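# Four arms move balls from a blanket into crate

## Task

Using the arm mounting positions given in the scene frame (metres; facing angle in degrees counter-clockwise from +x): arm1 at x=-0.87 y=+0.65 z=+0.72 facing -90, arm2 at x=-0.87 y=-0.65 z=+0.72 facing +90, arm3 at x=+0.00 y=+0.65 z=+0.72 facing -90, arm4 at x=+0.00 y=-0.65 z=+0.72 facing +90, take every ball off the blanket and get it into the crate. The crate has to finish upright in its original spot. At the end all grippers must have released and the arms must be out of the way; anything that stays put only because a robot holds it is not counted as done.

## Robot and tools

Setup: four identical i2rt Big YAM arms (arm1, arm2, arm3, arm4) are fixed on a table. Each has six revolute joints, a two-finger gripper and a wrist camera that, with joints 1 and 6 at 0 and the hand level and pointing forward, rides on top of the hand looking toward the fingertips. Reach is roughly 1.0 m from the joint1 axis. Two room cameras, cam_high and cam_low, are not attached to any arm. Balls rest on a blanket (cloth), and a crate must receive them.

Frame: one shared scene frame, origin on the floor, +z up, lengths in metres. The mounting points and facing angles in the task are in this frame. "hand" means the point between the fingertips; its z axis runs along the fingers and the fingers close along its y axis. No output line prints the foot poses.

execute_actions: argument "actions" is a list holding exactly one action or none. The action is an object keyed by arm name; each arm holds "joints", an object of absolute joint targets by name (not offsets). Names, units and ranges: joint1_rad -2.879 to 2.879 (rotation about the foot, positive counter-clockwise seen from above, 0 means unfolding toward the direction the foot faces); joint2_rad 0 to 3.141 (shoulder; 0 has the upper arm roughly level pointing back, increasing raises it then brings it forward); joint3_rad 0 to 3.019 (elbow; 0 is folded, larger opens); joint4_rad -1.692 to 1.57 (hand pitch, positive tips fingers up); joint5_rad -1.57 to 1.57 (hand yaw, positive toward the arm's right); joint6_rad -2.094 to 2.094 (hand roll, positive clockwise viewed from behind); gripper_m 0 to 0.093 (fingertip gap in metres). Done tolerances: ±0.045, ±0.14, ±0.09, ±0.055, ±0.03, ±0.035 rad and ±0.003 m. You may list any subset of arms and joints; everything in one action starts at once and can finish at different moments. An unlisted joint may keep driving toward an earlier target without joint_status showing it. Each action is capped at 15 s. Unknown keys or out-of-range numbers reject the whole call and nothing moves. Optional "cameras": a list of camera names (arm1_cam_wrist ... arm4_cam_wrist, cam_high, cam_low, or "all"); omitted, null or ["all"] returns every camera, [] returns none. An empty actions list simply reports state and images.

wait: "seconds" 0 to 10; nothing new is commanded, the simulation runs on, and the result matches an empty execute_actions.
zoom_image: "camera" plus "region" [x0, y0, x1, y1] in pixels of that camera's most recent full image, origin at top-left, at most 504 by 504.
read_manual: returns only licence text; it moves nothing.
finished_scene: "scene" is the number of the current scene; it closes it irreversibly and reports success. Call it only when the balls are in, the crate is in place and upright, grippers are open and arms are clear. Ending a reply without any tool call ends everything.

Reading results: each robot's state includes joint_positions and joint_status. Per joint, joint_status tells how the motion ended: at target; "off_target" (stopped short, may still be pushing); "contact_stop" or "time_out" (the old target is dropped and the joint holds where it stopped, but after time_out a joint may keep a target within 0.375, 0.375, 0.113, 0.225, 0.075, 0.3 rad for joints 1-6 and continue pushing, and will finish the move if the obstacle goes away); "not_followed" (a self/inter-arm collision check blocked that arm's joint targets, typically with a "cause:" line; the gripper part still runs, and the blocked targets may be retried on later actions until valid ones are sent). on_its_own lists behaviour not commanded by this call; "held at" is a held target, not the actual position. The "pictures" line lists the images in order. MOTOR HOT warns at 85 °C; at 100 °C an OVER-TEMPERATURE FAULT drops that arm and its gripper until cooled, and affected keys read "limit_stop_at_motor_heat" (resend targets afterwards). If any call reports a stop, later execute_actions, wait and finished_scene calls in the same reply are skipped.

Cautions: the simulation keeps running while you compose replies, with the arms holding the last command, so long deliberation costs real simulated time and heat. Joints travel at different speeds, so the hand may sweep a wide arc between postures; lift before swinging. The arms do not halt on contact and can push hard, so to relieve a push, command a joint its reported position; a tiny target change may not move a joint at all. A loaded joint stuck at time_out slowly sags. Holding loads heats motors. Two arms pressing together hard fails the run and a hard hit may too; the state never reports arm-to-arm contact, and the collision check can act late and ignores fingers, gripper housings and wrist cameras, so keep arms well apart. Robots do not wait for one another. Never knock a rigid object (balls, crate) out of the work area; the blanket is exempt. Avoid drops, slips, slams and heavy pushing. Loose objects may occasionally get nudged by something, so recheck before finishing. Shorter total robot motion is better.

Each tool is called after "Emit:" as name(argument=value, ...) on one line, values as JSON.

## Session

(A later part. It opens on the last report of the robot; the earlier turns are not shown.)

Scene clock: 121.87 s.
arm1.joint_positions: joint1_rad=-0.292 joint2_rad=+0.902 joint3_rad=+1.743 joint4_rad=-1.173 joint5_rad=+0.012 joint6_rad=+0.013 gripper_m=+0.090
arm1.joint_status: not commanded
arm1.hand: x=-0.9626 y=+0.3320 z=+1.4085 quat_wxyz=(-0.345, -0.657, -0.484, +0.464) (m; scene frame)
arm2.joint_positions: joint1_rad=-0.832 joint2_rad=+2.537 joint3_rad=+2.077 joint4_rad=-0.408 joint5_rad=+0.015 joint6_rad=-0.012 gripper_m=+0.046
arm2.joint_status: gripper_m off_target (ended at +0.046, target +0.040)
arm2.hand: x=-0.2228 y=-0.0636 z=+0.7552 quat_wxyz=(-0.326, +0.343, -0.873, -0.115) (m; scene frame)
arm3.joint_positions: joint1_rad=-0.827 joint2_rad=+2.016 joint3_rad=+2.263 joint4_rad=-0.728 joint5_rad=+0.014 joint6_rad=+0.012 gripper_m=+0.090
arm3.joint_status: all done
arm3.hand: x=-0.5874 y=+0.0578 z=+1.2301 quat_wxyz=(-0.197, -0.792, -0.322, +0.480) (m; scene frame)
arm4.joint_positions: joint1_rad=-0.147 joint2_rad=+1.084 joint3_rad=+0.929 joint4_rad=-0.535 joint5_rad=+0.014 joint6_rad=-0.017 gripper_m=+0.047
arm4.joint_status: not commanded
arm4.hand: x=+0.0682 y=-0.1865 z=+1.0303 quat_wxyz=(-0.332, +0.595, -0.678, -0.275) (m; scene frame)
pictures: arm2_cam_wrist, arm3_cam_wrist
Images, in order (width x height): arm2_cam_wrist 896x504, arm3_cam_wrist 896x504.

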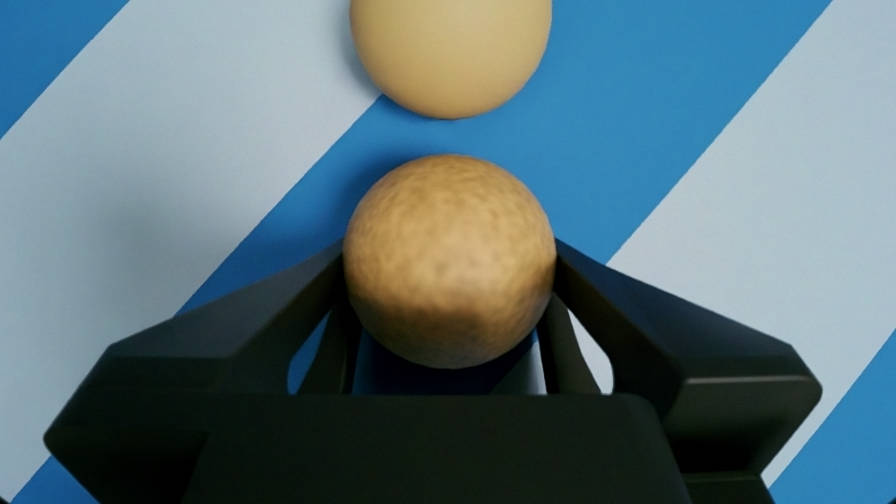

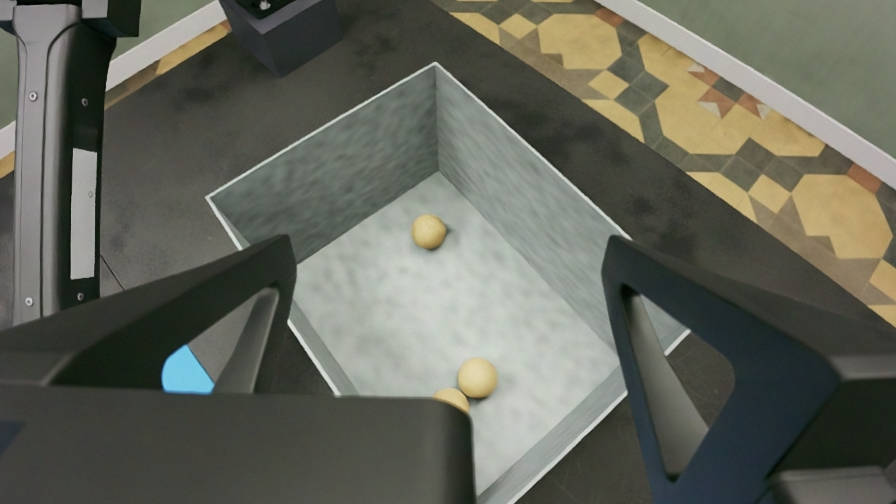

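Emit:
execute_actions(actions=[{"arm2":{"joints":{"joint2_rad":1.621}},"arm3":{"joints":{"joint2_rad":1.4,"joint3_rad":1.19,"joint4_rad":-0.63}}}], cameras=[])

Emit:
execute_actions(actions=[{"arm2":{"joints":{"joint1_rad":-0.212,"joint3_rad":1.552,"joint4_rad":-1.231}},"arm3":{"joints":{"joint1_rad":0.115,"joint2_rad":1.83}},"arm4":{"joints":{"joint1_rad":0.5}}}], cameras=[])

Emit:
execute_actions(actions=[{"arm2":{"joints":{"joint3_rad":1.178,"joint4_rad":-0.852}}}], cameras=["arm2_cam_wrist","arm3_cam_wrist"])

Scene clock: 128.80 s.
arm1.joint_positions: joint1_rad=-0.292 joint2_rad=+0.902 joint3_rad=+1.743 joint4_rad=-1.173 joint5_rad=+0.012 joint6_rad=+0.013 gripper_m=+0.090
arm1.joint_status: not commanded
arm1.hand: x=-0.9626 y=+0.3320 z=+1.4085 quat_wxyz=(-0.345, -0.657, -0.484, +0.464) (m; scene frame)
arm2.joint_positions: joint1_rad=-0.832 joint2_rad=+1.633 joint3_rad=+2.086 joint4_rad=-0.421 joint5_rad=+0.015 joint6_rad=-0.012 gripper_m=+0.046
arm2.joint_status: all done
arm2.hand: x=-0.3520 y=-0.1782 z=+1.5006 quat_wxyz=(-0.674, +0.251, -0.648, -0.250) (m; scene frame)
arm3.joint_positions: joint1_rad=-0.827 joint2_rad=+1.408 joint3_rad=+1.167 joint4_rad=-0.638 joint5_rad=+0.014 joint6_rad=+0.012 gripper_m=+0.090
arm3.joint_status: all done
arm3.hand: x=-0.3917 y=+0.2565 z=+1.0422 quat_wxyz=(-0.127, -0.871, -0.356, +0.315) (m; scene frame)
arm4.joint_positions: joint1_rad=-0.147 joint2_rad=+1.084 joint3_rad=+0.929 joint4_rad=-0.535 joint5_rad=+0.014 joint6_rad=-0.017 gripper_m=+0.047
arm4.joint_status: not commanded
arm4.hand: x=+0.0682 y=-0.1865 z=+1.0303 quat_wxyz=(-0.332, +0.595, -0.678, -0.275) (m; scene frame)
pictures: none
No camera images: the call's "cameras" was empty. Leave "cameras" out to get every camera's image.

Scene clock: 130.40 s.
arm1.joint_positions: joint1_rad=-0.292 joint2_rad=+0.902 joint3_rad=+1.743 joint4_rad=-1.173 joint5_rad=+0.012 joint6_rad=+0.013 gripper_m=+0.090
arm1.joint_status: not commanded
arm1.hand: x=-0.9626 y=+0.3320 z=+1.4085 quat_wxyz=(-0.345, -0.657, -0.484, +0.464) (m; scene frame)
arm2.joint_positions: joint1_rad=-0.208 joint2_rad=+1.635 joint3_rad=+1.539 joint4_rad=-1.222 joint5_rad=+0.014 joint6_rad=-0.012 gripper_m=+0.046
arm2.joint_status: all done
arm2.hand: x=-0.7540 y=-0.1070 z=+1.0493 quat_wxyz=(-0.104, +0.629, -0.767, -0.072) (m; scene frame)
arm3.joint_positions: joint1_rad=+0.121 joint2_rad=+1.841 joint3_rad=+1.167 joint4_rad=-0.638 joint5_rad=+0.014 joint6_rad=+0.012 gripper_m=+0.090
arm3.joint_status: all done
arm3.hand: x=+0.0905 y=+0.1075 z=+0.8086 quat_wxyz=(-0.095, -0.644, -0.754, +0.089) (m; scene frame)
arm4.joint_positions: joint1_rad=+0.501 joint2_rad=+1.084 joint3_rad=+0.929 joint4_rad=-0.535 joint5_rad=+0.014 joint6_rad=-0.017 gripper_m=+0.047
arm4.joint_status: all done
arm4.hand: x=-0.2277 y=-0.2399 z=+1.0293 quat_wxyz=(-0.229, +0.782, -0.452, -0.364) (m; scene frame)
pictures: none
No camera images: the call's "cameras" was empty. Leave "cameras" out to get every camera's image.

Scene clock: 131.53 s.
arm1.joint_positions: joint1_rad=-0.292 joint2_rad=+0.902 joint3_rad=+1.743 joint4_rad=-1.173 joint5_rad=+0.012 joint6_rad=+0.013 gripper_m=+0.090
arm1.joint_status: not commanded
arm1.hand: x=-0.9626 y=+0.3320 z=+1.4085 quat_wxyz=(-0.345, -0.657, -0.484, +0.464) (m; scene frame)
arm2.joint_positions: joint1_rad=-0.208 joint2_rad=+1.627 joint3_rad=+1.171 joint4_rad=-0.864 joint5_rad=+0.014 joint6_rad=-0.012 gripper_m=+0.046
arm2.joint_status: all done
arm2.hand: x=-0.7617 y=-0.1467 z=+0.9186 quat_wxyz=(-0.104, +0.629, -0.767, -0.071) (m; scene frame)
arm3.joint_positions: joint1_rad=+0.121 joint2_rad=+1.841 joint3_rad=+1.167 joint4_rad=-0.638 joint5_rad=+0.014 joint6_rad=+0.012 gripper_m=+0.090
arm3.joint_status: not commanded
arm3.hand: x=+0.0905 y=+0.1075 z=+0.8086 quat_wxyz=(-0.095, -0.644, -0.754, +0.089) (m; scene frame)
arm4.joint_positions: joint1_rad=+0.501 joint2_rad=+1.084 joint3_rad=+0.929 joint4_rad=-0.535 joint5_rad=+0.014 joint6_rad=-0.017 gripper_m=+0.047
arm4.joint_status: not commanded
arm4.hand: x=-0.2277 y=-0.2399 z=+1.0293 quat_wxyz=(-0.229, +0.782, -0.452, -0.364) (m; scene frame)
pictures: arm2_cam_wrist, arm3_cam_wrist
Images, in order (width x height): arm2_cam_wrist 896x504, arm3_cam_wrist 896x504.

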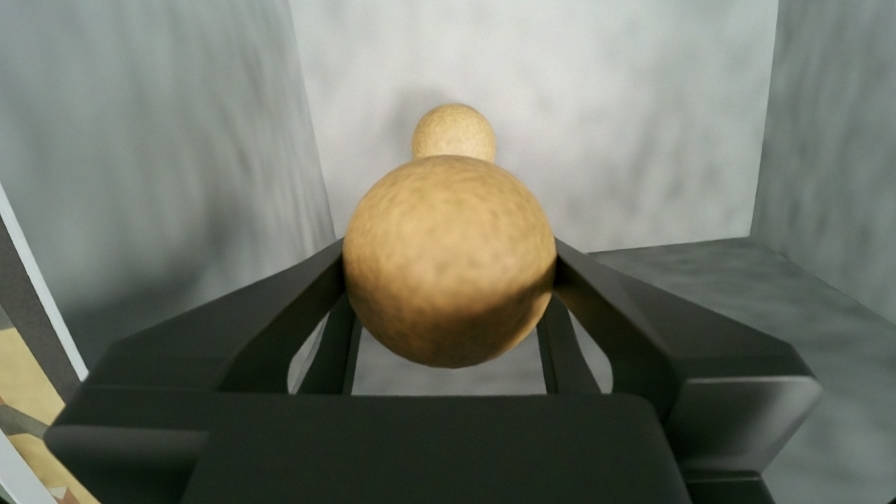

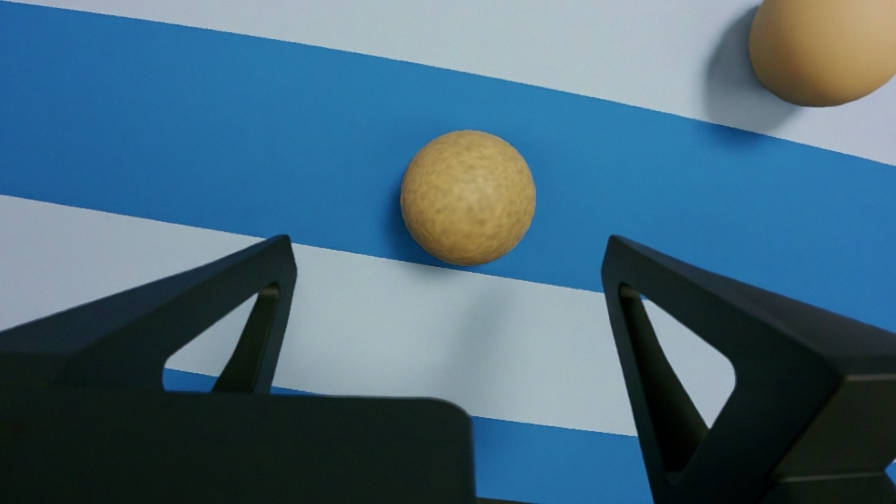

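Emit:
execute_actions(actions=[{"arm2":{"joints":{"gripper_m":0.09}},"arm3":{"joints":{"joint1_rad":0.105,"joint2_rad":1.967,"joint4_rad":-0.497}},"arm4":{"joints":{"joint1_rad":0.765,"joint2_rad":2.2,"joint3_rad":2.47,"joint4_rad":-0.913}}}], cameras=["arm4_cam_wrist","arm3_cam_wrist"])

Scene clock: 138.00 s.
arm1.joint_positions: joint1_rad=-0.292 joint2_rad=+0.902 joint3_rad=+1.743 joint4_rad=-1.173 joint5_rad=+0.012 joint6_rad=+0.013 gripper_m=+0.090
arm1.joint_status: not commanded
arm1.hand: x=-0.9626 y=+0.3320 z=+1.4085 quat_wxyz=(-0.345, -0.657, -0.484, +0.464) (m; scene frame)
arm2.joint_positions: joint1_rad=-0.208 joint2_rad=+1.627 joint3_rad=+1.171 joint4_rad=-0.864 joint5_rad=+0.014 joint6_rad=-0.012 gripper_m=+0.090
arm2.joint_status: all done
arm2.hand: x=-0.7617 y=-0.1467 z=+0.9186 quat_wxyz=(-0.104, +0.629, -0.767, -0.071) (m; scene frame)
arm3.joint_positions: joint1_rad=+0.111 joint2_rad=+1.979 joint3_rad=+1.167 joint4_rad=-0.510 joint5_rad=+0.014 joint6_rad=+0.012 gripper_m=+0.090
arm3.joint_status: all done
arm3.hand: x=+0.0859 y=+0.0985 z=+0.7429 quat_wxyz=(-0.091, -0.648, -0.751, +0.086) (m; scene frame)
arm4.joint_positions: joint1_rad=+0.759 joint2_rad=+2.202 joint3_rad=+2.417 joint4_rad=-0.918 joint5_rad=+0.020 joint6_rad=-0.018 gripper_m=+0.047
arm4.joint_status: all done
arm4.hand: x=-0.5945 y=-0.0307 z=+1.0687 quat_wxyz=(-0.181, +0.836, -0.349, -0.383) (m; scene frame)
pictures: arm3_cam_wrist, arm4_cam_wrist
Images, in order (width x height): arm3_cam_wrist 896x504, arm4_cam_wrist 896x504.

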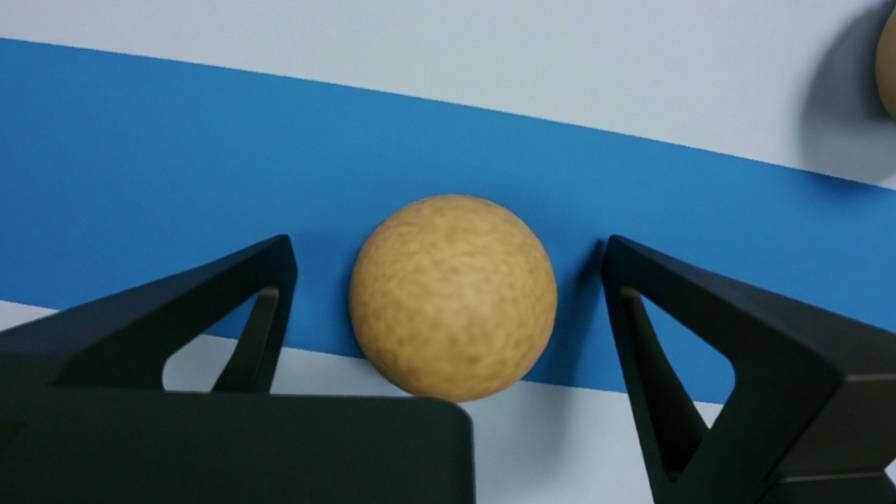

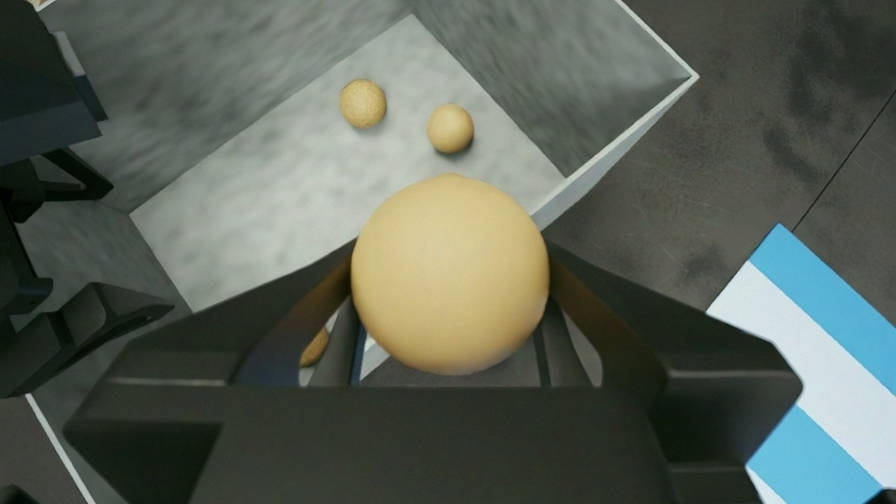

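Emit:
execute_actions(actions=[{"arm2":{"joints":{"joint2_rad":0.9}},"arm3":{"joints":{"gripper_m":0.04}}}], cameras=[])

Emit:
execute_actions(actions=[{"arm3":{"joints":{"joint2_rad":1.45}},"arm4":{"joints":{"joint1_rad":0.90}}}], cameras=[])

Emit:
execute_actions(actions=[{"arm3":{"joints":{"joint1_rad":-0.855}},"arm4":{"joints":{"joint2_rad":2.33}}}], cameras=["arm4_cam_wrist","arm3_cam_wrist"])

Scene clock: 142.70 s.
arm1.joint_positions: joint1_rad=-0.292 joint2_rad=+0.902 joint3_rad=+1.743 joint4_rad=-1.173 joint5_rad=+0.012 joint6_rad=+0.013 gripper_m=+0.090
arm1.joint_status: not commanded
arm1.hand: x=-0.9626 y=+0.3320 z=+1.4085 quat_wxyz=(-0.345, -0.657, -0.484, +0.464) (m; scene frame)
arm2.joint_positions: joint1_rad=-0.208 joint2_rad=+0.884 joint3_rad=+1.166 joint4_rad=-0.860 joint5_rad=+0.014 joint6_rad=-0.012 gripper_m=+0.090
arm2.joint_status: all done
arm2.hand: x=-0.7854 y=-0.2521 z=+1.2583 quat_wxyz=(-0.377, +0.556, -0.681, -0.292) (m; scene frame)
arm3.joint_positions: joint1_rad=+0.111 joint2_rad=+1.979 joint3_rad=+1.167 joint4_rad=-0.510 joint5_rad=+0.014 joint6_rad=+0.012 gripper_m=+0.046
arm3.joint_status: gripper_m off_target (ended at +0.046, target +0.040)
arm3.hand: x=+0.0859 y=+0.0985 z=+0.7429 quat_wxyz=(-0.091, -0.648, -0.751, +0.086) (m; scene frame)
arm4.joint_positions: joint1_rad=+0.759 joint2_rad=+2.202 joint3_rad=+2.417 joint4_rad=-0.918 joint5_rad=+0.020 joint6_rad=-0.018 gripper_m=+0.047
arm4.joint_status: not commanded
arm4.hand: x=-0.5945 y=-0.0307 z=+1.0687 quat_wxyz=(-0.181, +0.836, -0.349, -0.383) (m; scene frame)
pictures: none
No camera images: the call's "cameras" was empty. Leave "cameras" out to get every camera's image.

Scene clock: 144.13 s.
arm1.joint_positions: joint1_rad=-0.292 joint2_rad=+0.902 joint3_rad=+1.743 joint4_rad=-1.173 joint5_rad=+0.012 joint6_rad=+0.013 gripper_m=+0.090
arm1.joint_status: not commanded
arm1.hand: x=-0.9626 y=+0.3320 z=+1.4085 quat_wxyz=(-0.345, -0.657, -0.484, +0.464) (m; scene frame)
arm2.joint_positions: joint1_rad=-0.208 joint2_rad=+0.884 joint3_rad=+1.166 joint4_rad=-0.860 joint5_rad=+0.014 joint6_rad=-0.012 gripper_m=+0.090
arm2.joint_status: not commanded
arm2.hand: x=-0.7854 y=-0.2521 z=+1.2583 quat_wxyz=(-0.377, +0.556, -0.681, -0.292) (m; scene frame)
arm3.joint_positions: joint1_rad=+0.111 joint2_rad=+1.451 joint3_rad=+1.167 joint4_rad=-0.507 joint5_rad=+0.014 joint6_rad=+0.012 gripper_m=+0.046
arm3.joint_status: all done
arm3.hand: x=+0.0903 y=+0.0734 z=+1.0401 quat_wxyz=(-0.287, -0.606, -0.699, +0.250) (m; scene frame)
arm4.joint_positions: joint1_rad=+0.894 joint2_rad=+2.202 joint3_rad=+2.417 joint4_rad=-0.918 joint5_rad=+0.016 joint6_rad=-0.018 gripper_m=+0.047
arm4.joint_status: all done
arm4.hand: x=-0.6734 y=-0.1168 z=+1.0677 quat_wxyz=(-0.153, +0.858, -0.291, -0.394) (m; scene frame)
pictures: none
No camera images: the call's "cameras" was empty. Leave "cameras" out to get every camera's image.

Scene clock: 145.90 s.
arm1.joint_positions: joint1_rad=-0.292 joint2_rad=+0.902 joint3_rad=+1.743 joint4_rad=-1.173 joint5_rad=+0.012 joint6_rad=+0.013 gripper_m=+0.090
arm1.joint_status: not commanded
arm1.hand: x=-0.9626 y=+0.3320 z=+1.4085 quat_wxyz=(-0.345, -0.657, -0.484, +0.464) (m; scene frame)
arm2.joint_positions: joint1_rad=-0.208 joint2_rad=+0.884 joint3_rad=+1.166 joint4_rad=-0.860 joint5_rad=+0.014 joint6_rad=-0.012 gripper_m=+0.090
arm2.joint_status: not commanded
arm2.hand: x=-0.7854 y=-0.2521 z=+1.2583 quat_wxyz=(-0.377, +0.556, -0.681, -0.292) (m; scene frame)
arm3.joint_positions: joint1_rad=-0.861 joint2_rad=+1.451 joint3_rad=+1.167 joint4_rad=-0.507 joint5_rad=+0.015 joint6_rad=+0.012 gripper_m=+0.046
arm3.joint_status: all done
arm3.hand: x=-0.4252 y=+0.2505 z=+1.0404 quat_wxyz=(-0.137, -0.862, -0.335, +0.356) (m; scene frame)
arm4.joint_positions: joint1_rad=+0.894 joint2_rad=+2.339 joint3_rad=+2.417 joint4_rad=-0.918 joint5_rad=+0.016 joint6_rad=-0.018 gripper_m=+0.047
arm4.joint_status: all done
arm4.hand: x=-0.6872 y=-0.1045 z=+0.9512 quat_wxyz=(-0.132, +0.883, -0.300, -0.335) (m; scene frame)
pictures: arm3_cam_wrist, arm4_cam_wrist
Images, in order (width x height): arm3_cam_wrist 896x504, arm4_cam_wrist 896x504.

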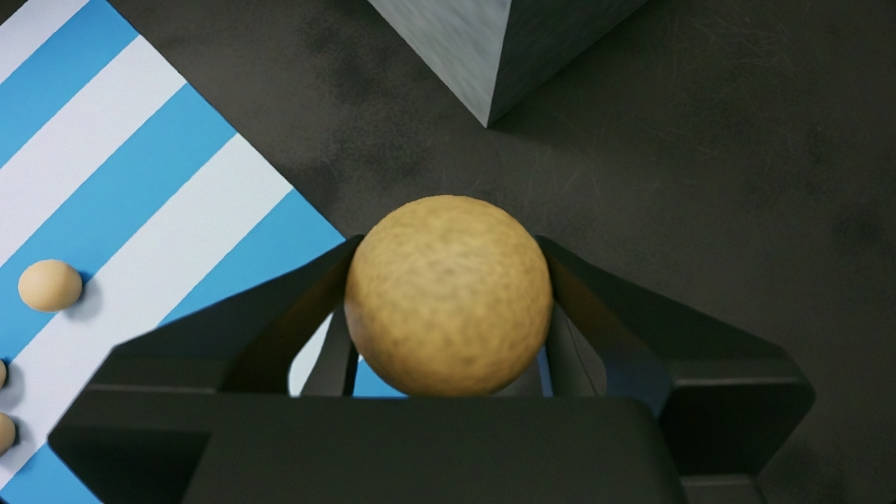

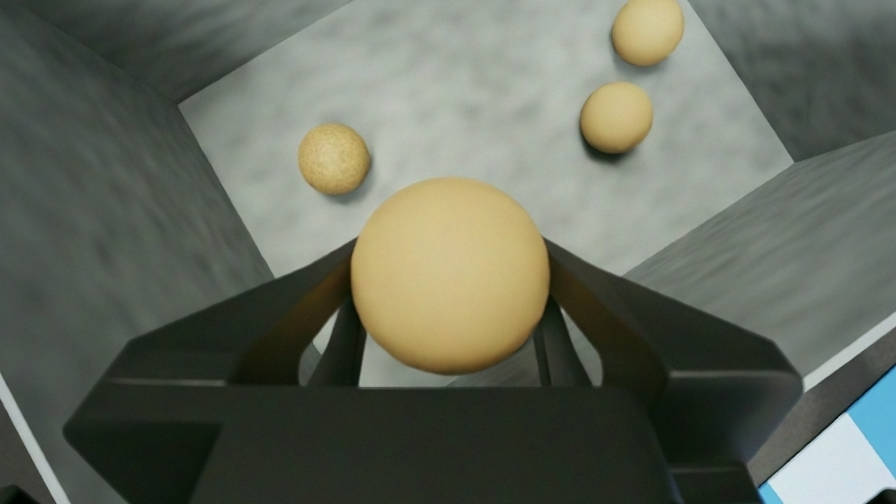

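Emit:
execute_actions(actions=[{"arm4":{"joints":{"gripper_m":0.09}}}], cameras=[])

Emit:
execute_actions(actions=[{"arm3":{"joints":{"joint2_rad":2.19,"joint3_rad":2.27,"joint4_rad":-0.73}},"arm4":{"joints":{"joint2_rad":1.4,"joint3_rad":1.47,"joint4_rad":-0.85}}}], cameras=[])

Emit:
execute_actions(actions=[{"arm3":{"joints":{"joint2_rad":2.32}},"arm4":{"joints":{"joint1_rad":-0.539,"joint2_rad":1.9}}}], cameras=["arm4_cam_wrist","arm3_cam_wrist"])

Scene clock: 152.57 s.
arm1.joint_positions: joint1_rad=-0.292 joint2_rad=+0.902 joint3_rad=+1.743 joint4_rad=-1.173 joint5_rad=+0.012 joint6_rad=+0.013 gripper_m=+0.090
arm1.joint_status: not commanded
arm1.hand: x=-0.9626 y=+0.3320 z=+1.4085 quat_wxyz=(-0.345, -0.657, -0.484, +0.464) (m; scene frame)
arm2.joint_positions: joint1_rad=-0.208 joint2_rad=+0.884 joint3_rad=+1.166 joint4_rad=-0.860 joint5_rad=+0.014 joint6_rad=-0.012 gripper_m=+0.090
arm2.joint_status: not commanded
arm2.hand: x=-0.7854 y=-0.2521 z=+1.2583 quat_wxyz=(-0.377, +0.556, -0.681, -0.292) (m; scene frame)
arm3.joint_positions: joint1_rad=-0.861 joint2_rad=+1.451 joint3_rad=+1.167 joint4_rad=-0.507 joint5_rad=+0.015 joint6_rad=+0.012 gripper_m=+0.046
arm3.joint_status: not commanded
arm3.hand: x=-0.4252 y=+0.2505 z=+1.0404 quat_wxyz=(-0.137, -0.862, -0.335, +0.356) (m; scene frame)
arm4.joint_positions: joint1_rad=+0.899 joint2_rad=+2.339 joint3_rad=+2.417 joint4_rad=-0.918 joint5_rad=+0.016 joint6_rad=-0.019 gripper_m=+0.090
arm4.joint_status: all done
arm4.hand: x=-0.6899 y=-0.1079 z=+0.9515 quat_wxyz=(-0.132, +0.884, -0.297, -0.335) (m; scene frame)
pictures: none
No camera images: the call's "cameras" was empty. Leave "cameras" out to get every camera's image.

Scene clock: 154.37 s.
arm1.joint_positions: joint1_rad=-0.292 joint2_rad=+0.902 joint3_rad=+1.743 joint4_rad=-1.173 joint5_rad=+0.012 joint6_rad=+0.013 gripper_m=+0.090
arm1.joint_status: not commanded
arm1.hand: x=-0.9626 y=+0.3320 z=+1.4085 quat_wxyz=(-0.345, -0.657, -0.484, +0.464) (m; scene frame)
arm2.joint_positions: joint1_rad=-0.208 joint2_rad=+0.884 joint3_rad=+1.166 joint4_rad=-0.860 joint5_rad=+0.014 joint6_rad=-0.012 gripper_m=+0.090
arm2.joint_status: not commanded
arm2.hand: x=-0.7854 y=-0.2521 z=+1.2583 quat_wxyz=(-0.377, +0.556, -0.681, -0.292) (m; scene frame)
arm3.joint_positions: joint1_rad=-0.849 joint2_rad=+2.186 joint3_rad=+2.222 joint4_rad=-0.732 joint5_rad=+0.010 joint6_rad=+0.013 gripper_m=+0.046
arm3.joint_status: all done
arm3.hand: x=-0.6227 y=+0.0483 z=+1.0645 quat_wxyz=(-0.158, -0.842, -0.333, +0.394) (m; scene frame)
arm4.joint_positions: joint1_rad=+0.899 joint2_rad=+1.396 joint3_rad=+1.476 joint4_rad=-0.858 joint5_rad=+0.016 joint6_rad=-0.019 gripper_m=+0.090
arm4.joint_status: all done
arm4.hand: x=-0.4540 y=-0.2947 z=+1.1202 quat_wxyz=(-0.141, +0.873, -0.294, -0.362) (m; scene frame)
pictures: none
No camera images: the call's "cameras" was empty. Leave "cameras" out to get every camera's image.

Scene clock: 156.23 s.
arm1.joint_positions: joint1_rad=-0.292 joint2_rad=+0.902 joint3_rad=+1.743 joint4_rad=-1.173 joint5_rad=+0.012 joint6_rad=+0.013 gripper_m=+0.090
arm1.joint_status: not commanded
arm1.hand: x=-0.9626 y=+0.3320 z=+1.4085 quat_wxyz=(-0.345, -0.657, -0.484, +0.464) (m; scene frame)
arm2.joint_positions: joint1_rad=-0.208 joint2_rad=+0.884 joint3_rad=+1.166 joint4_rad=-0.860 joint5_rad=+0.014 joint6_rad=-0.012 gripper_m=+0.090
arm2.joint_status: not commanded
arm2.hand: x=-0.7854 y=-0.2521 z=+1.2583 quat_wxyz=(-0.377, +0.556, -0.681, -0.292) (m; scene frame)
arm3.joint_positions: joint1_rad=-0.849 joint2_rad=+2.312 joint3_rad=+2.241 joint4_rad=-0.721 joint5_rad=+0.010 joint6_rad=+0.013 gripper_m=+0.045
arm3.joint_status: all done
arm3.hand: x=-0.6337 y=+0.0376 z=+0.9698 quat_wxyz=(-0.141, -0.860, -0.340, +0.353) (m; scene frame)
arm4.joint_positions: joint1_rad=-0.545 joint2_rad=+1.935 joint3_rad=+1.476 joint4_rad=-0.851 joint5_rad=+0.016 joint6_rad=-0.019 gripper_m=+0.090
arm4.joint_status: all done
arm4.hand: x=+0.3231 y=-0.1148 z=+0.8036 quat_wxyz=(-0.121, +0.496, -0.858, -0.060) (m; scene frame)
pictures: arm3_cam_wrist, arm4_cam_wrist
Images, in order (width x height): arm3_cam_wrist 896x504, arm4_cam_wrist 896x504.

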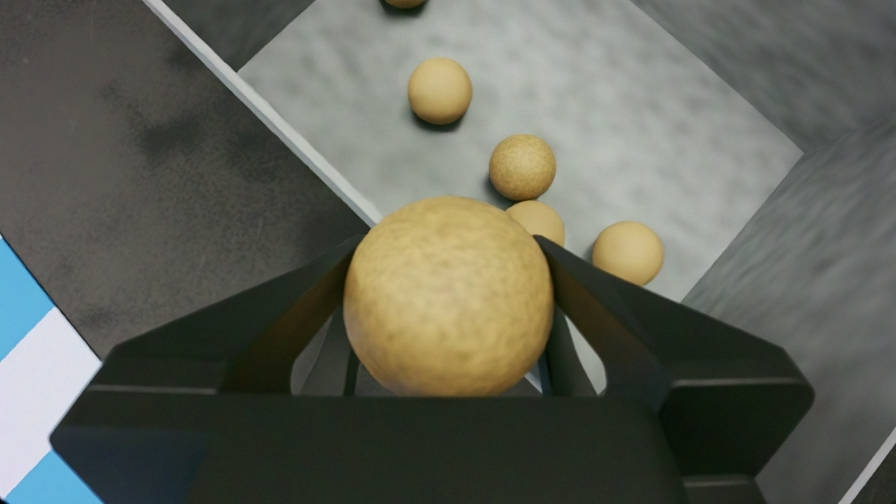

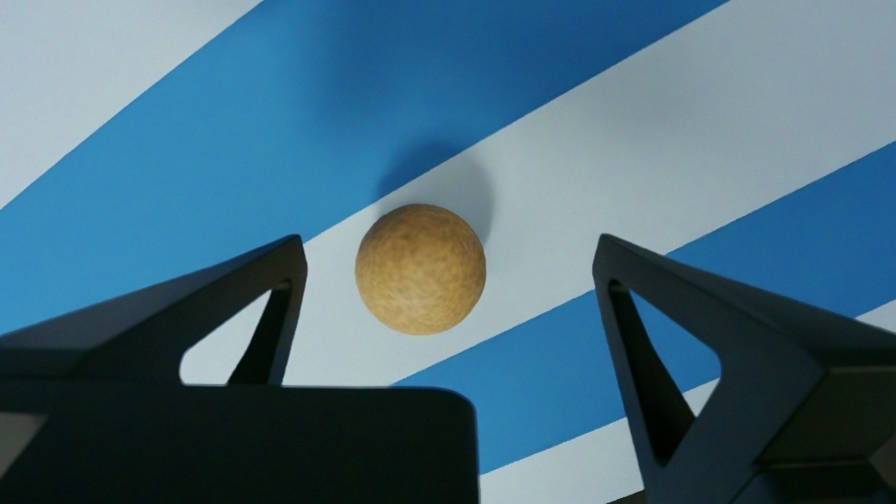

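Crate seems to have been pushed. Lift arm3 and look.

Emit:
execute_actions(actions=[{"arm3":{"joints":{"joint2_rad":2.1}}}], cameras=["cam_high","arm3_cam_wrist","arm2_cam_wrist"])

Scene clock: 159.83 s.
arm1.joint_positions: joint1_rad=-0.292 joint2_rad=+0.902 joint3_rad=+1.743 joint4_rad=-1.173 joint5_rad=+0.012 joint6_rad=+0.013 gripper_m=+0.090
arm1.joint_status: not commanded
arm1.hand: x=-0.9626 y=+0.3320 z=+1.4085 quat_wxyz=(-0.345, -0.657, -0.484, +0.464) (m; scene frame)
arm2.joint_positions: joint1_rad=-0.208 joint2_rad=+0.884 joint3_rad=+1.166 joint4_rad=-0.860 joint5_rad=+0.014 joint6_rad=-0.012 gripper_m=+0.090
arm2.joint_status: not commanded
arm2.hand: x=-0.7854 y=-0.2521 z=+1.2583 quat_wxyz=(-0.377, +0.556, -0.681, -0.292) (m; scene frame)
arm3.joint_positions: joint1_rad=-0.849 joint2_rad=+2.107 joint3_rad=+2.245 joint4_rad=-0.728 joint5_rad=+0.010 joint6_rad=+0.013 gripper_m=+0.045
arm3.joint_status: all done
arm3.hand: x=-0.6156 y=+0.0551 z=+1.1446 quat_wxyz=(-0.176, -0.820, -0.324, +0.437) (m; scene frame)
arm4.joint_positions: joint1_rad=-0.545 joint2_rad=+1.935 joint3_rad=+1.476 joint4_rad=-0.851 joint5_rad=+0.016 joint6_rad=-0.019 gripper_m=+0.090
arm4.joint_status: not commanded
arm4.hand: x=+0.3231 y=-0.1148 z=+0.8036 quat_wxyz=(-0.121, +0.496, -0.858, -0.060) (m; scene frame)
pictures: arm2_cam_wrist, arm3_cam_wrist, cam_high
Images, in order (width x height): arm2_cam_wrist 896x504, arm3_cam_wrist 896x504, cam_high 896x504.

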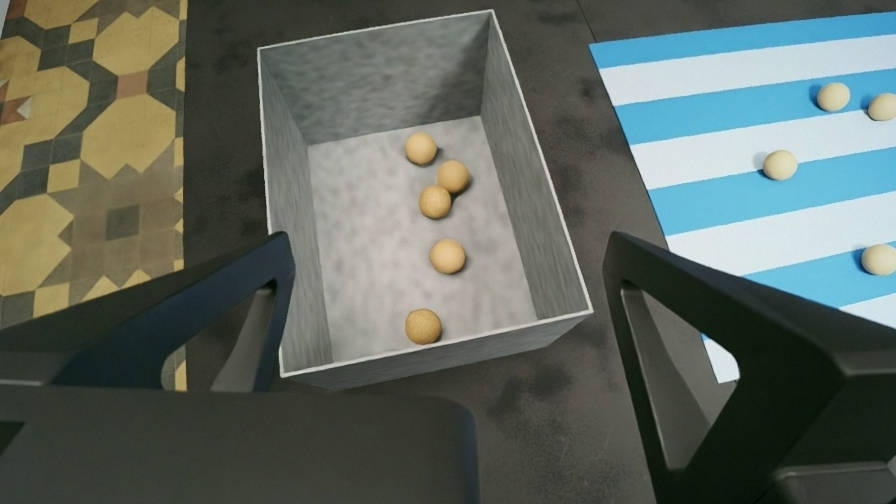

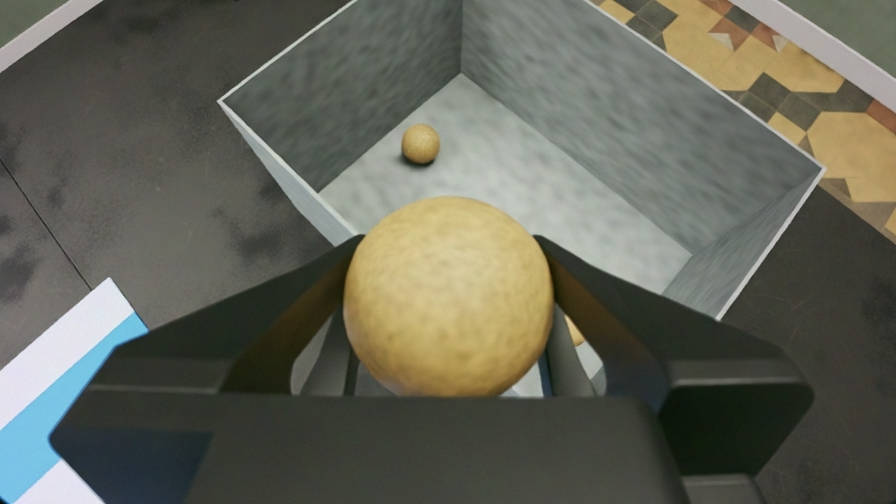

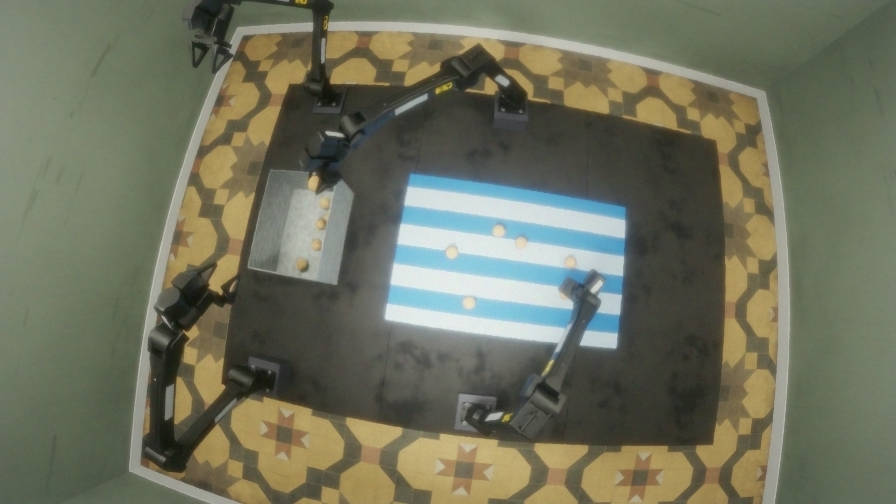

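Emit:
execute_actions(actions=[{"arm1":{"joints":{"joint2_rad":1.781,"joint3_rad":1.423,"joint4_rad":-0.942,"gripper_m":0.0}},"arm2":{"joints":{"joint1_rad":0.27,"joint3_rad":1.017,"joint4_rad":-0.649,"gripper_m":0.0}},"arm4":{"joints":{"joint1_rad":-0.525,"joint3_rad":1.327,"joint4_rad":-0.685}}}], cameras=[])

Emit:
execute_actions(actions=[{"arm2":{"joints":{"joint2_rad":1.668}}}], cameras=["cam_high","arm4_cam_wrist","arm2_cam_wrist","arm1_cam_wrist"])

Scene clock: 169.10 s.
arm1.joint_positions: joint1_rad=-0.292 joint2_rad=+1.774 joint3_rad=+1.405 joint4_rad=-0.946 joint5_rad=+0.012 joint6_rad=+0.013 gripper_m=+0.001
arm1.joint_status: all done
arm1.hand: x=-1.0349 y=+0.0902 z=+0.8451 quat_wxyz=(-0.069, -0.798, -0.590, +0.104) (m; scene frame)
arm2.joint_positions: joint1_rad=+0.267 joint2_rad=+0.895 joint3_rad=+1.008 joint4_rad=-0.666 joint5_rad=+0.014 joint6_rad=-0.012 gripper_m=+0.000
arm2.joint_status: all done
arm2.hand: x=-0.9820 y=-0.2375 z=+1.2010 quat_wxyz=(-0.304, +0.697, -0.527, -0.380) (m; scene frame)
arm3.joint_positions: joint1_rad=-0.849 joint2_rad=+2.107 joint3_rad=+2.245 joint4_rad=-0.728 joint5_rad=+0.010 joint6_rad=+0.013 gripper_m=+0.045
arm3.joint_status: not commanded
arm3.hand: x=-0.6156 y=+0.0551 z=+1.1446 quat_wxyz=(-0.176, -0.820, -0.324, +0.437) (m; scene frame)
arm4.joint_positions: joint1_rad=-0.529 joint2_rad=+1.921 joint3_rad=+1.329 joint4_rad=-0.698 joint5_rad=+0.016 joint6_rad=-0.019 gripper_m=+0.090
arm4.joint_status: all done
arm4.hand: x=+0.3018 y=-0.1311 z=+0.7636 quat_wxyz=(-0.129, +0.503, -0.852, -0.066) (m; scene frame)
pictures: none
No camera images: the call's "cameras" was empty. Leave "cameras" out to get every camera's image.

Scene clock: 170.53 s.
arm1.joint_positions: joint1_rad=-0.292 joint2_rad=+1.774 joint3_rad=+1.405 joint4_rad=-0.946 joint5_rad=+0.012 joint6_rad=+0.013 gripper_m=+0.001
arm1.joint_status: not commanded
arm1.hand: x=-1.0349 y=+0.0902 z=+0.8451 quat_wxyz=(-0.069, -0.798, -0.590, +0.104) (m; scene frame)
arm2.joint_positions: joint1_rad=+0.267 joint2_rad=+1.656 joint3_rad=+1.008 joint4_rad=-0.658 joint5_rad=+0.014 joint6_rad=-0.012 gripper_m=+0.000
arm2.joint_status: all done
arm2.hand: x=-0.9973 y=-0.1764 z=+0.8529 quat_wxyz=(-0.087, +0.792, -0.597, -0.098) (m; scene frame)
arm3.joint_positions: joint1_rad=-0.849 joint2_rad=+2.107 joint3_rad=+2.245 joint4_rad=-0.728 joint5_rad=+0.010 joint6_rad=+0.013 gripper_m=+0.045
arm3.joint_status: not commanded
arm3.hand: x=-0.6156 y=+0.0551 z=+1.1446 quat_wxyz=(-0.176, -0.820, -0.324, +0.437) (m; scene frame)
arm4.joint_positions: joint1_rad=-0.529 joint2_rad=+1.921 joint3_rad=+1.329 joint4_rad=-0.698 joint5_rad=+0.016 joint6_rad=-0.019 gripper_m=+0.090
arm4.joint_status: not commanded
arm4.hand: x=+0.3018 y=-0.1311 z=+0.7636 quat_wxyz=(-0.129, +0.503, -0.852, -0.066) (m; scene frame)
pictures: arm1_cam_wrist, arm2_cam_wrist, arm4_cam_wrist, cam_high
Images, in order (width x height): arm1_cam_wrist 896x504, arm2_cam_wrist 896x504, arm4_cam_wrist 896x504, cam_high 896x504.

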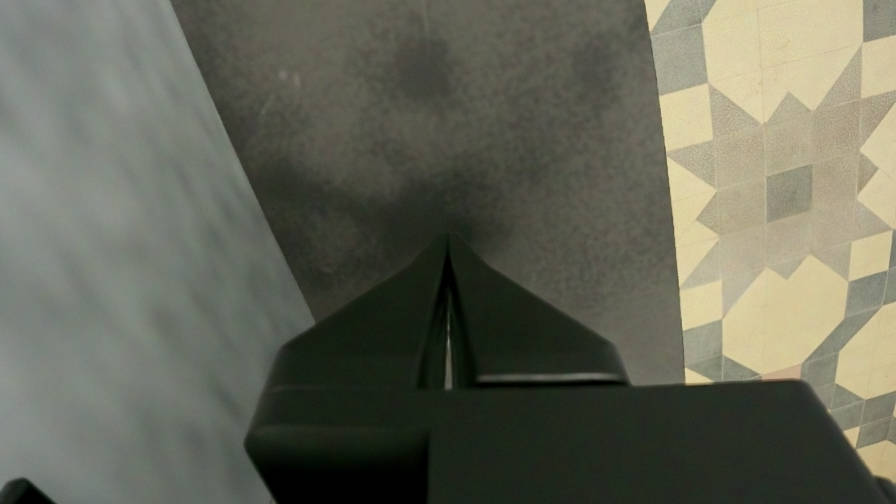

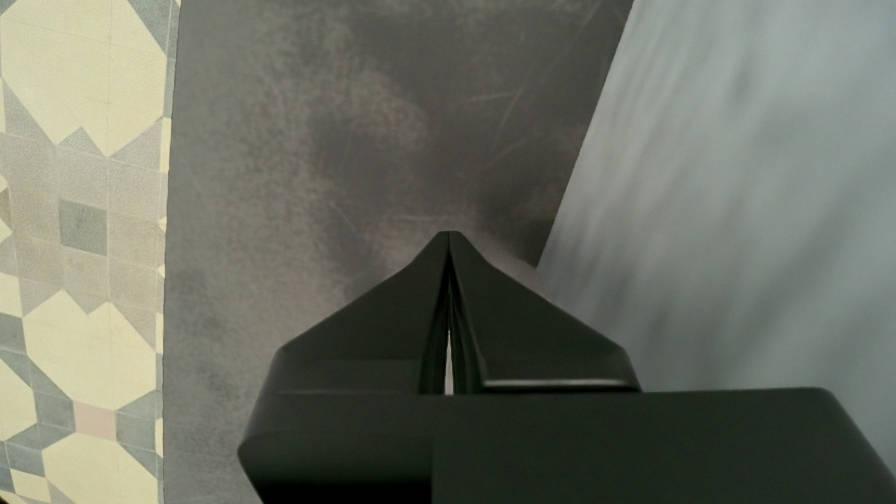

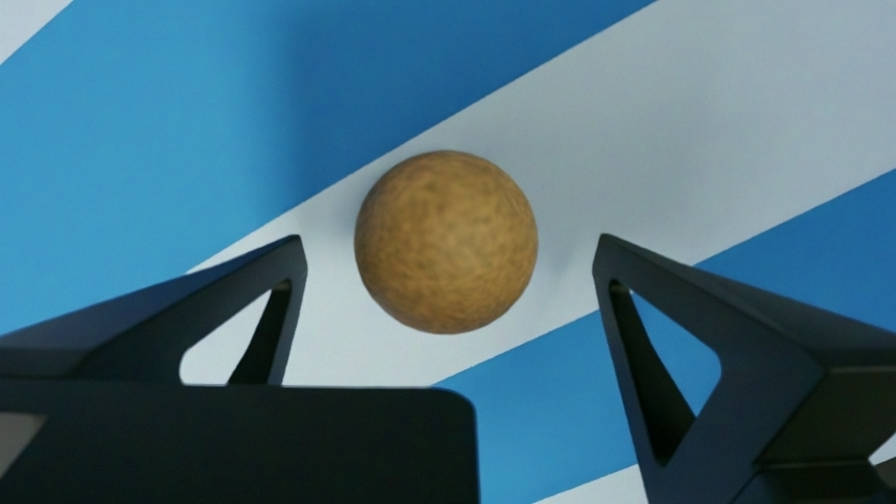

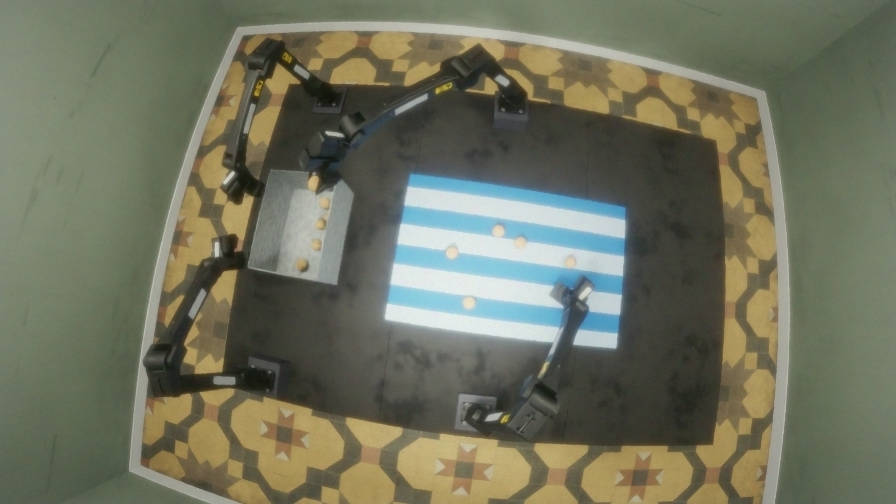

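Emit:
execute_actions(actions=[{"arm1":{"joints":{"joint1_rad":-0.08}},"arm2":{"joints":{"joint1_rad":0.12}},"arm4":{"joints":{"joint2_rad":1.985,"joint4_rad":-0.635}}}], cameras=["cam_high","arm4_cam_wrist"])

Scene clock: 174.57 s.
arm1.joint_positions: joint1_rad=-0.071 joint2_rad=+1.774 joint3_rad=+1.405 joint4_rad=-0.945 joint5_rad=+0.014 joint6_rad=+0.008 gripper_m=+0.001
arm1.joint_status: all done
arm1.hand: x=-0.9085 y=+0.0674 z=+0.8448 quat_wxyz=(-0.080, -0.726, -0.676, +0.096) (m; scene frame)
arm2.joint_positions: joint1_rad=+0.111 joint2_rad=+1.656 joint3_rad=+1.008 joint4_rad=-0.658 joint5_rad=+0.013 joint6_rad=-0.011 gripper_m=+0.000
arm2.joint_status: all done
arm2.hand: x=-0.9221 y=-0.1623 z=+0.8532 quat_wxyz=(-0.095, +0.742, -0.657, -0.091) (m; scene frame)
arm3.joint_positions: joint1_rad=-0.849 joint2_rad=+2.107 joint3_rad=+2.245 joint4_rad=-0.728 joint5_rad=+0.010 joint6_rad=+0.013 gripper_m=+0.045
arm3.joint_status: not commanded
arm3.hand: x=-0.6156 y=+0.0551 z=+1.1446 quat_wxyz=(-0.176, -0.820, -0.324, +0.437) (m; scene frame)
arm4.joint_positions: joint1_rad=-0.529 joint2_rad=+1.952 joint3_rad=+1.329 joint4_rad=-0.642 joint5_rad=+0.016 joint6_rad=-0.019 gripper_m=+0.090
arm4.joint_status: all done
arm4.hand: x=+0.3064 y=-0.1229 z=+0.7497 quat_wxyz=(-0.140, +0.502, -0.851, -0.072) (m; scene frame)
pictures: arm4_cam_wrist, cam_high
Images, in order (width x height): arm4_cam_wrist 896x504, cam_high 896x504.

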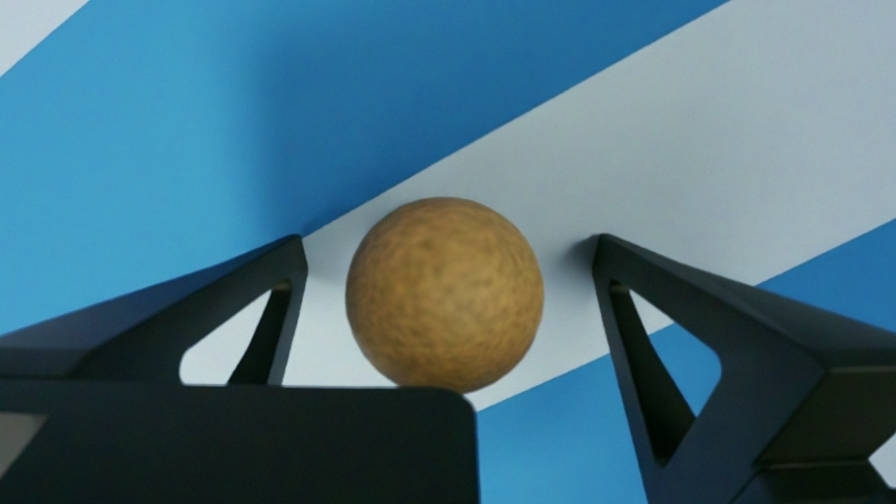

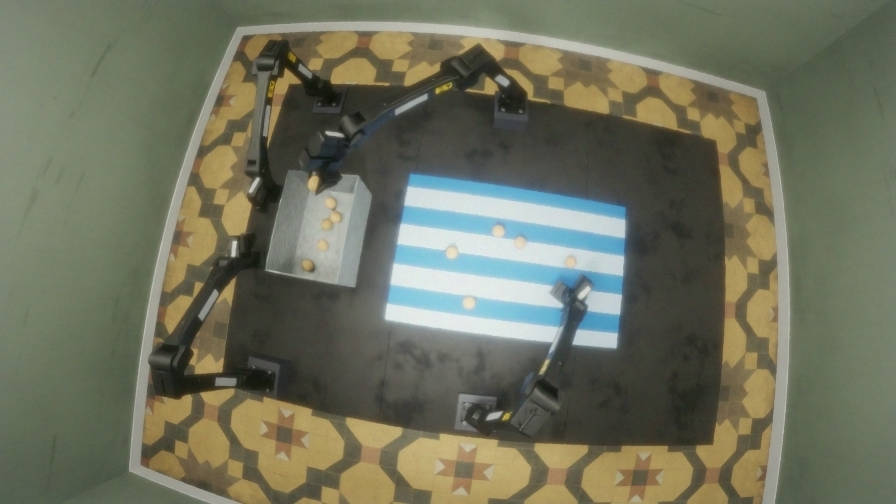

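Emit:
execute_actions(actions=[{"arm1":{"joints":{"joint1_rad":-0.02}},"arm2":{"joints":{"joint1_rad":0.2,"joint2_rad":1.0,"gripper_m":0.09}},"arm4":{"joints":{"gripper_m":0.04}}}], cameras=["cam_high"])

Scene clock: 179.67 s.
arm1.joint_positions: joint1_rad=-0.040 joint2_rad=+1.774 joint3_rad=+1.405 joint4_rad=-0.945 joint5_rad=+0.016 joint6_rad=+0.007 gripper_m=+0.001
arm1.joint_status: all done
arm1.hand: x=-0.8908 y=+0.0665 z=+0.8448 quat_wxyz=(-0.081, -0.715, -0.688, +0.095) (m; scene frame)
arm2.joint_positions: joint1_rad=+0.207 joint2_rad=+0.986 joint3_rad=+1.007 joint4_rad=-0.657 joint5_rad=+0.013 joint6_rad=-0.011 gripper_m=+0.090
arm2.joint_status: all done
arm2.hand: x=-0.9616 y=-0.2097 z=+1.1648 quat_wxyz=(-0.292, +0.695, -0.560, -0.343) (m; scene frame)
arm3.joint_positions: joint1_rad=-0.849 joint2_rad=+2.107 joint3_rad=+2.245 joint4_rad=-0.728 joint5_rad=+0.010 joint6_rad=+0.013 gripper_m=+0.045
arm3.joint_status: not commanded
arm3.hand: x=-0.6156 y=+0.0551 z=+1.1446 quat_wxyz=(-0.176, -0.820, -0.324, +0.437) (m; scene frame)
arm4.joint_positions: joint1_rad=-0.529 joint2_rad=+1.952 joint3_rad=+1.329 joint4_rad=-0.641 joint5_rad=+0.016 joint6_rad=-0.019 gripper_m=+0.045
arm4.joint_status: gripper_m off_target (ended at +0.045, target +0.040)
arm4.hand: x=+0.3065 y=-0.1226 z=+0.7497 quat_wxyz=(-0.140, +0.501, -0.851, -0.073) (m; scene frame)
pictures: cam_high
Images, in order (width x height): cam_high 896x504.

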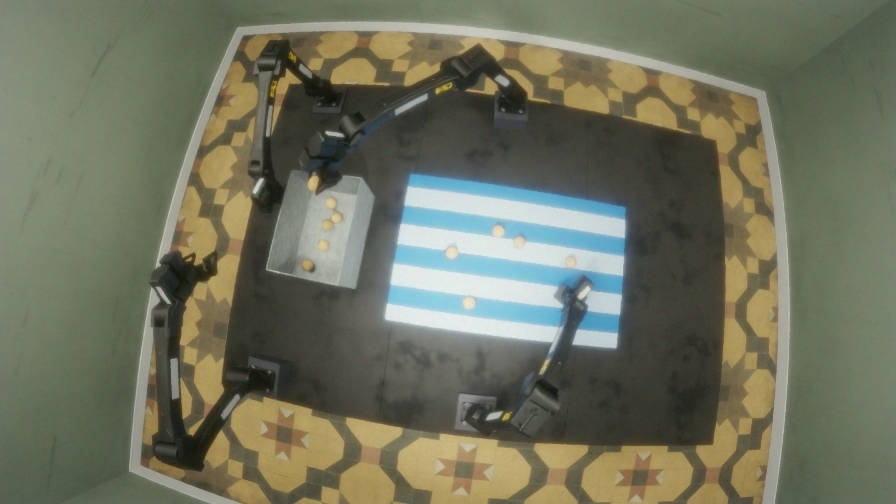

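Emit:
execute_actions(actions=[{"arm1":{"joints":{"joint1_rad":-0.1,"joint2_rad":1.0}},"arm3":{"joints":{"joint2_rad":2.3}},"arm4":{"joints":{"joint2_rad":1.3}}}], cameras=["arm3_cam_wrist"])

Scene clock: 183.70 s.
arm1.joint_positions: joint1_rad=-0.104 joint2_rad=+0.993 joint3_rad=+1.412 joint4_rad=-0.945 joint5_rad=+0.014 joint6_rad=+0.007 gripper_m=+0.001
arm1.joint_status: all done
arm1.hand: x=-0.9125 y=+0.2158 z=+1.2506 quat_wxyz=(-0.330, -0.646, -0.580, +0.371) (m; scene frame)
arm2.joint_positions: joint1_rad=+0.207 joint2_rad=+0.986 joint3_rad=+1.007 joint4_rad=-0.657 joint5_rad=+0.013 joint6_rad=-0.011 gripper_m=+0.090
arm2.joint_status: not commanded
arm2.hand: x=-0.9616 y=-0.2097 z=+1.1648 quat_wxyz=(-0.292, +0.695, -0.560, -0.343) (m; scene frame)
arm3.joint_positions: joint1_rad=-0.849 joint2_rad=+2.312 joint3_rad=+2.245 joint4_rad=-0.729 joint5_rad=+0.010 joint6_rad=+0.013 gripper_m=+0.045
arm3.joint_status: all done
arm3.hand: x=-0.6331 y=+0.0382 z=+0.9706 quat_wxyz=(-0.140, -0.861, -0.341, +0.351) (m; scene frame)
arm4.joint_positions: joint1_rad=-0.529 joint2_rad=+1.293 joint3_rad=+1.317 joint4_rad=-0.641 joint5_rad=+0.016 joint6_rad=-0.019 gripper_m=+0.045
arm4.joint_status: all done
arm4.hand: x=+0.2840 y=-0.1651 z=+1.1298 quat_wxyz=(-0.406, +0.447, -0.765, -0.224) (m; scene frame)
pictures: arm3_cam_wrist
Images, in order (width x height): arm3_cam_wrist 896x504.

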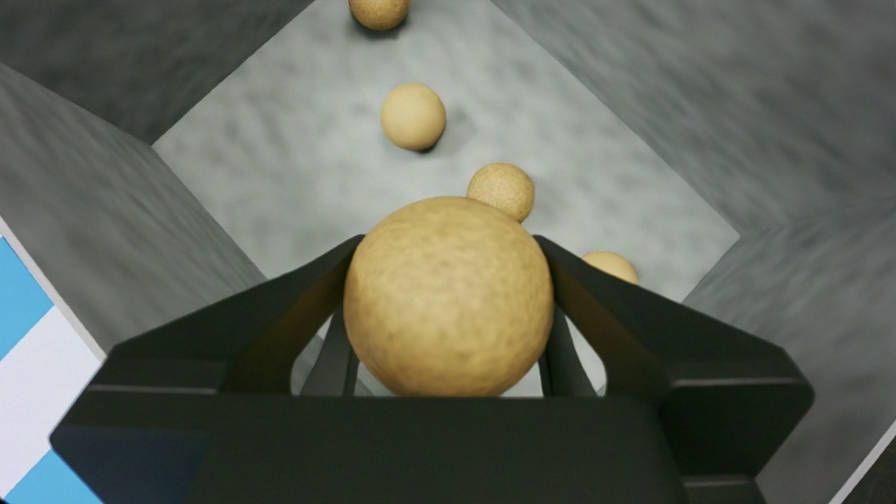

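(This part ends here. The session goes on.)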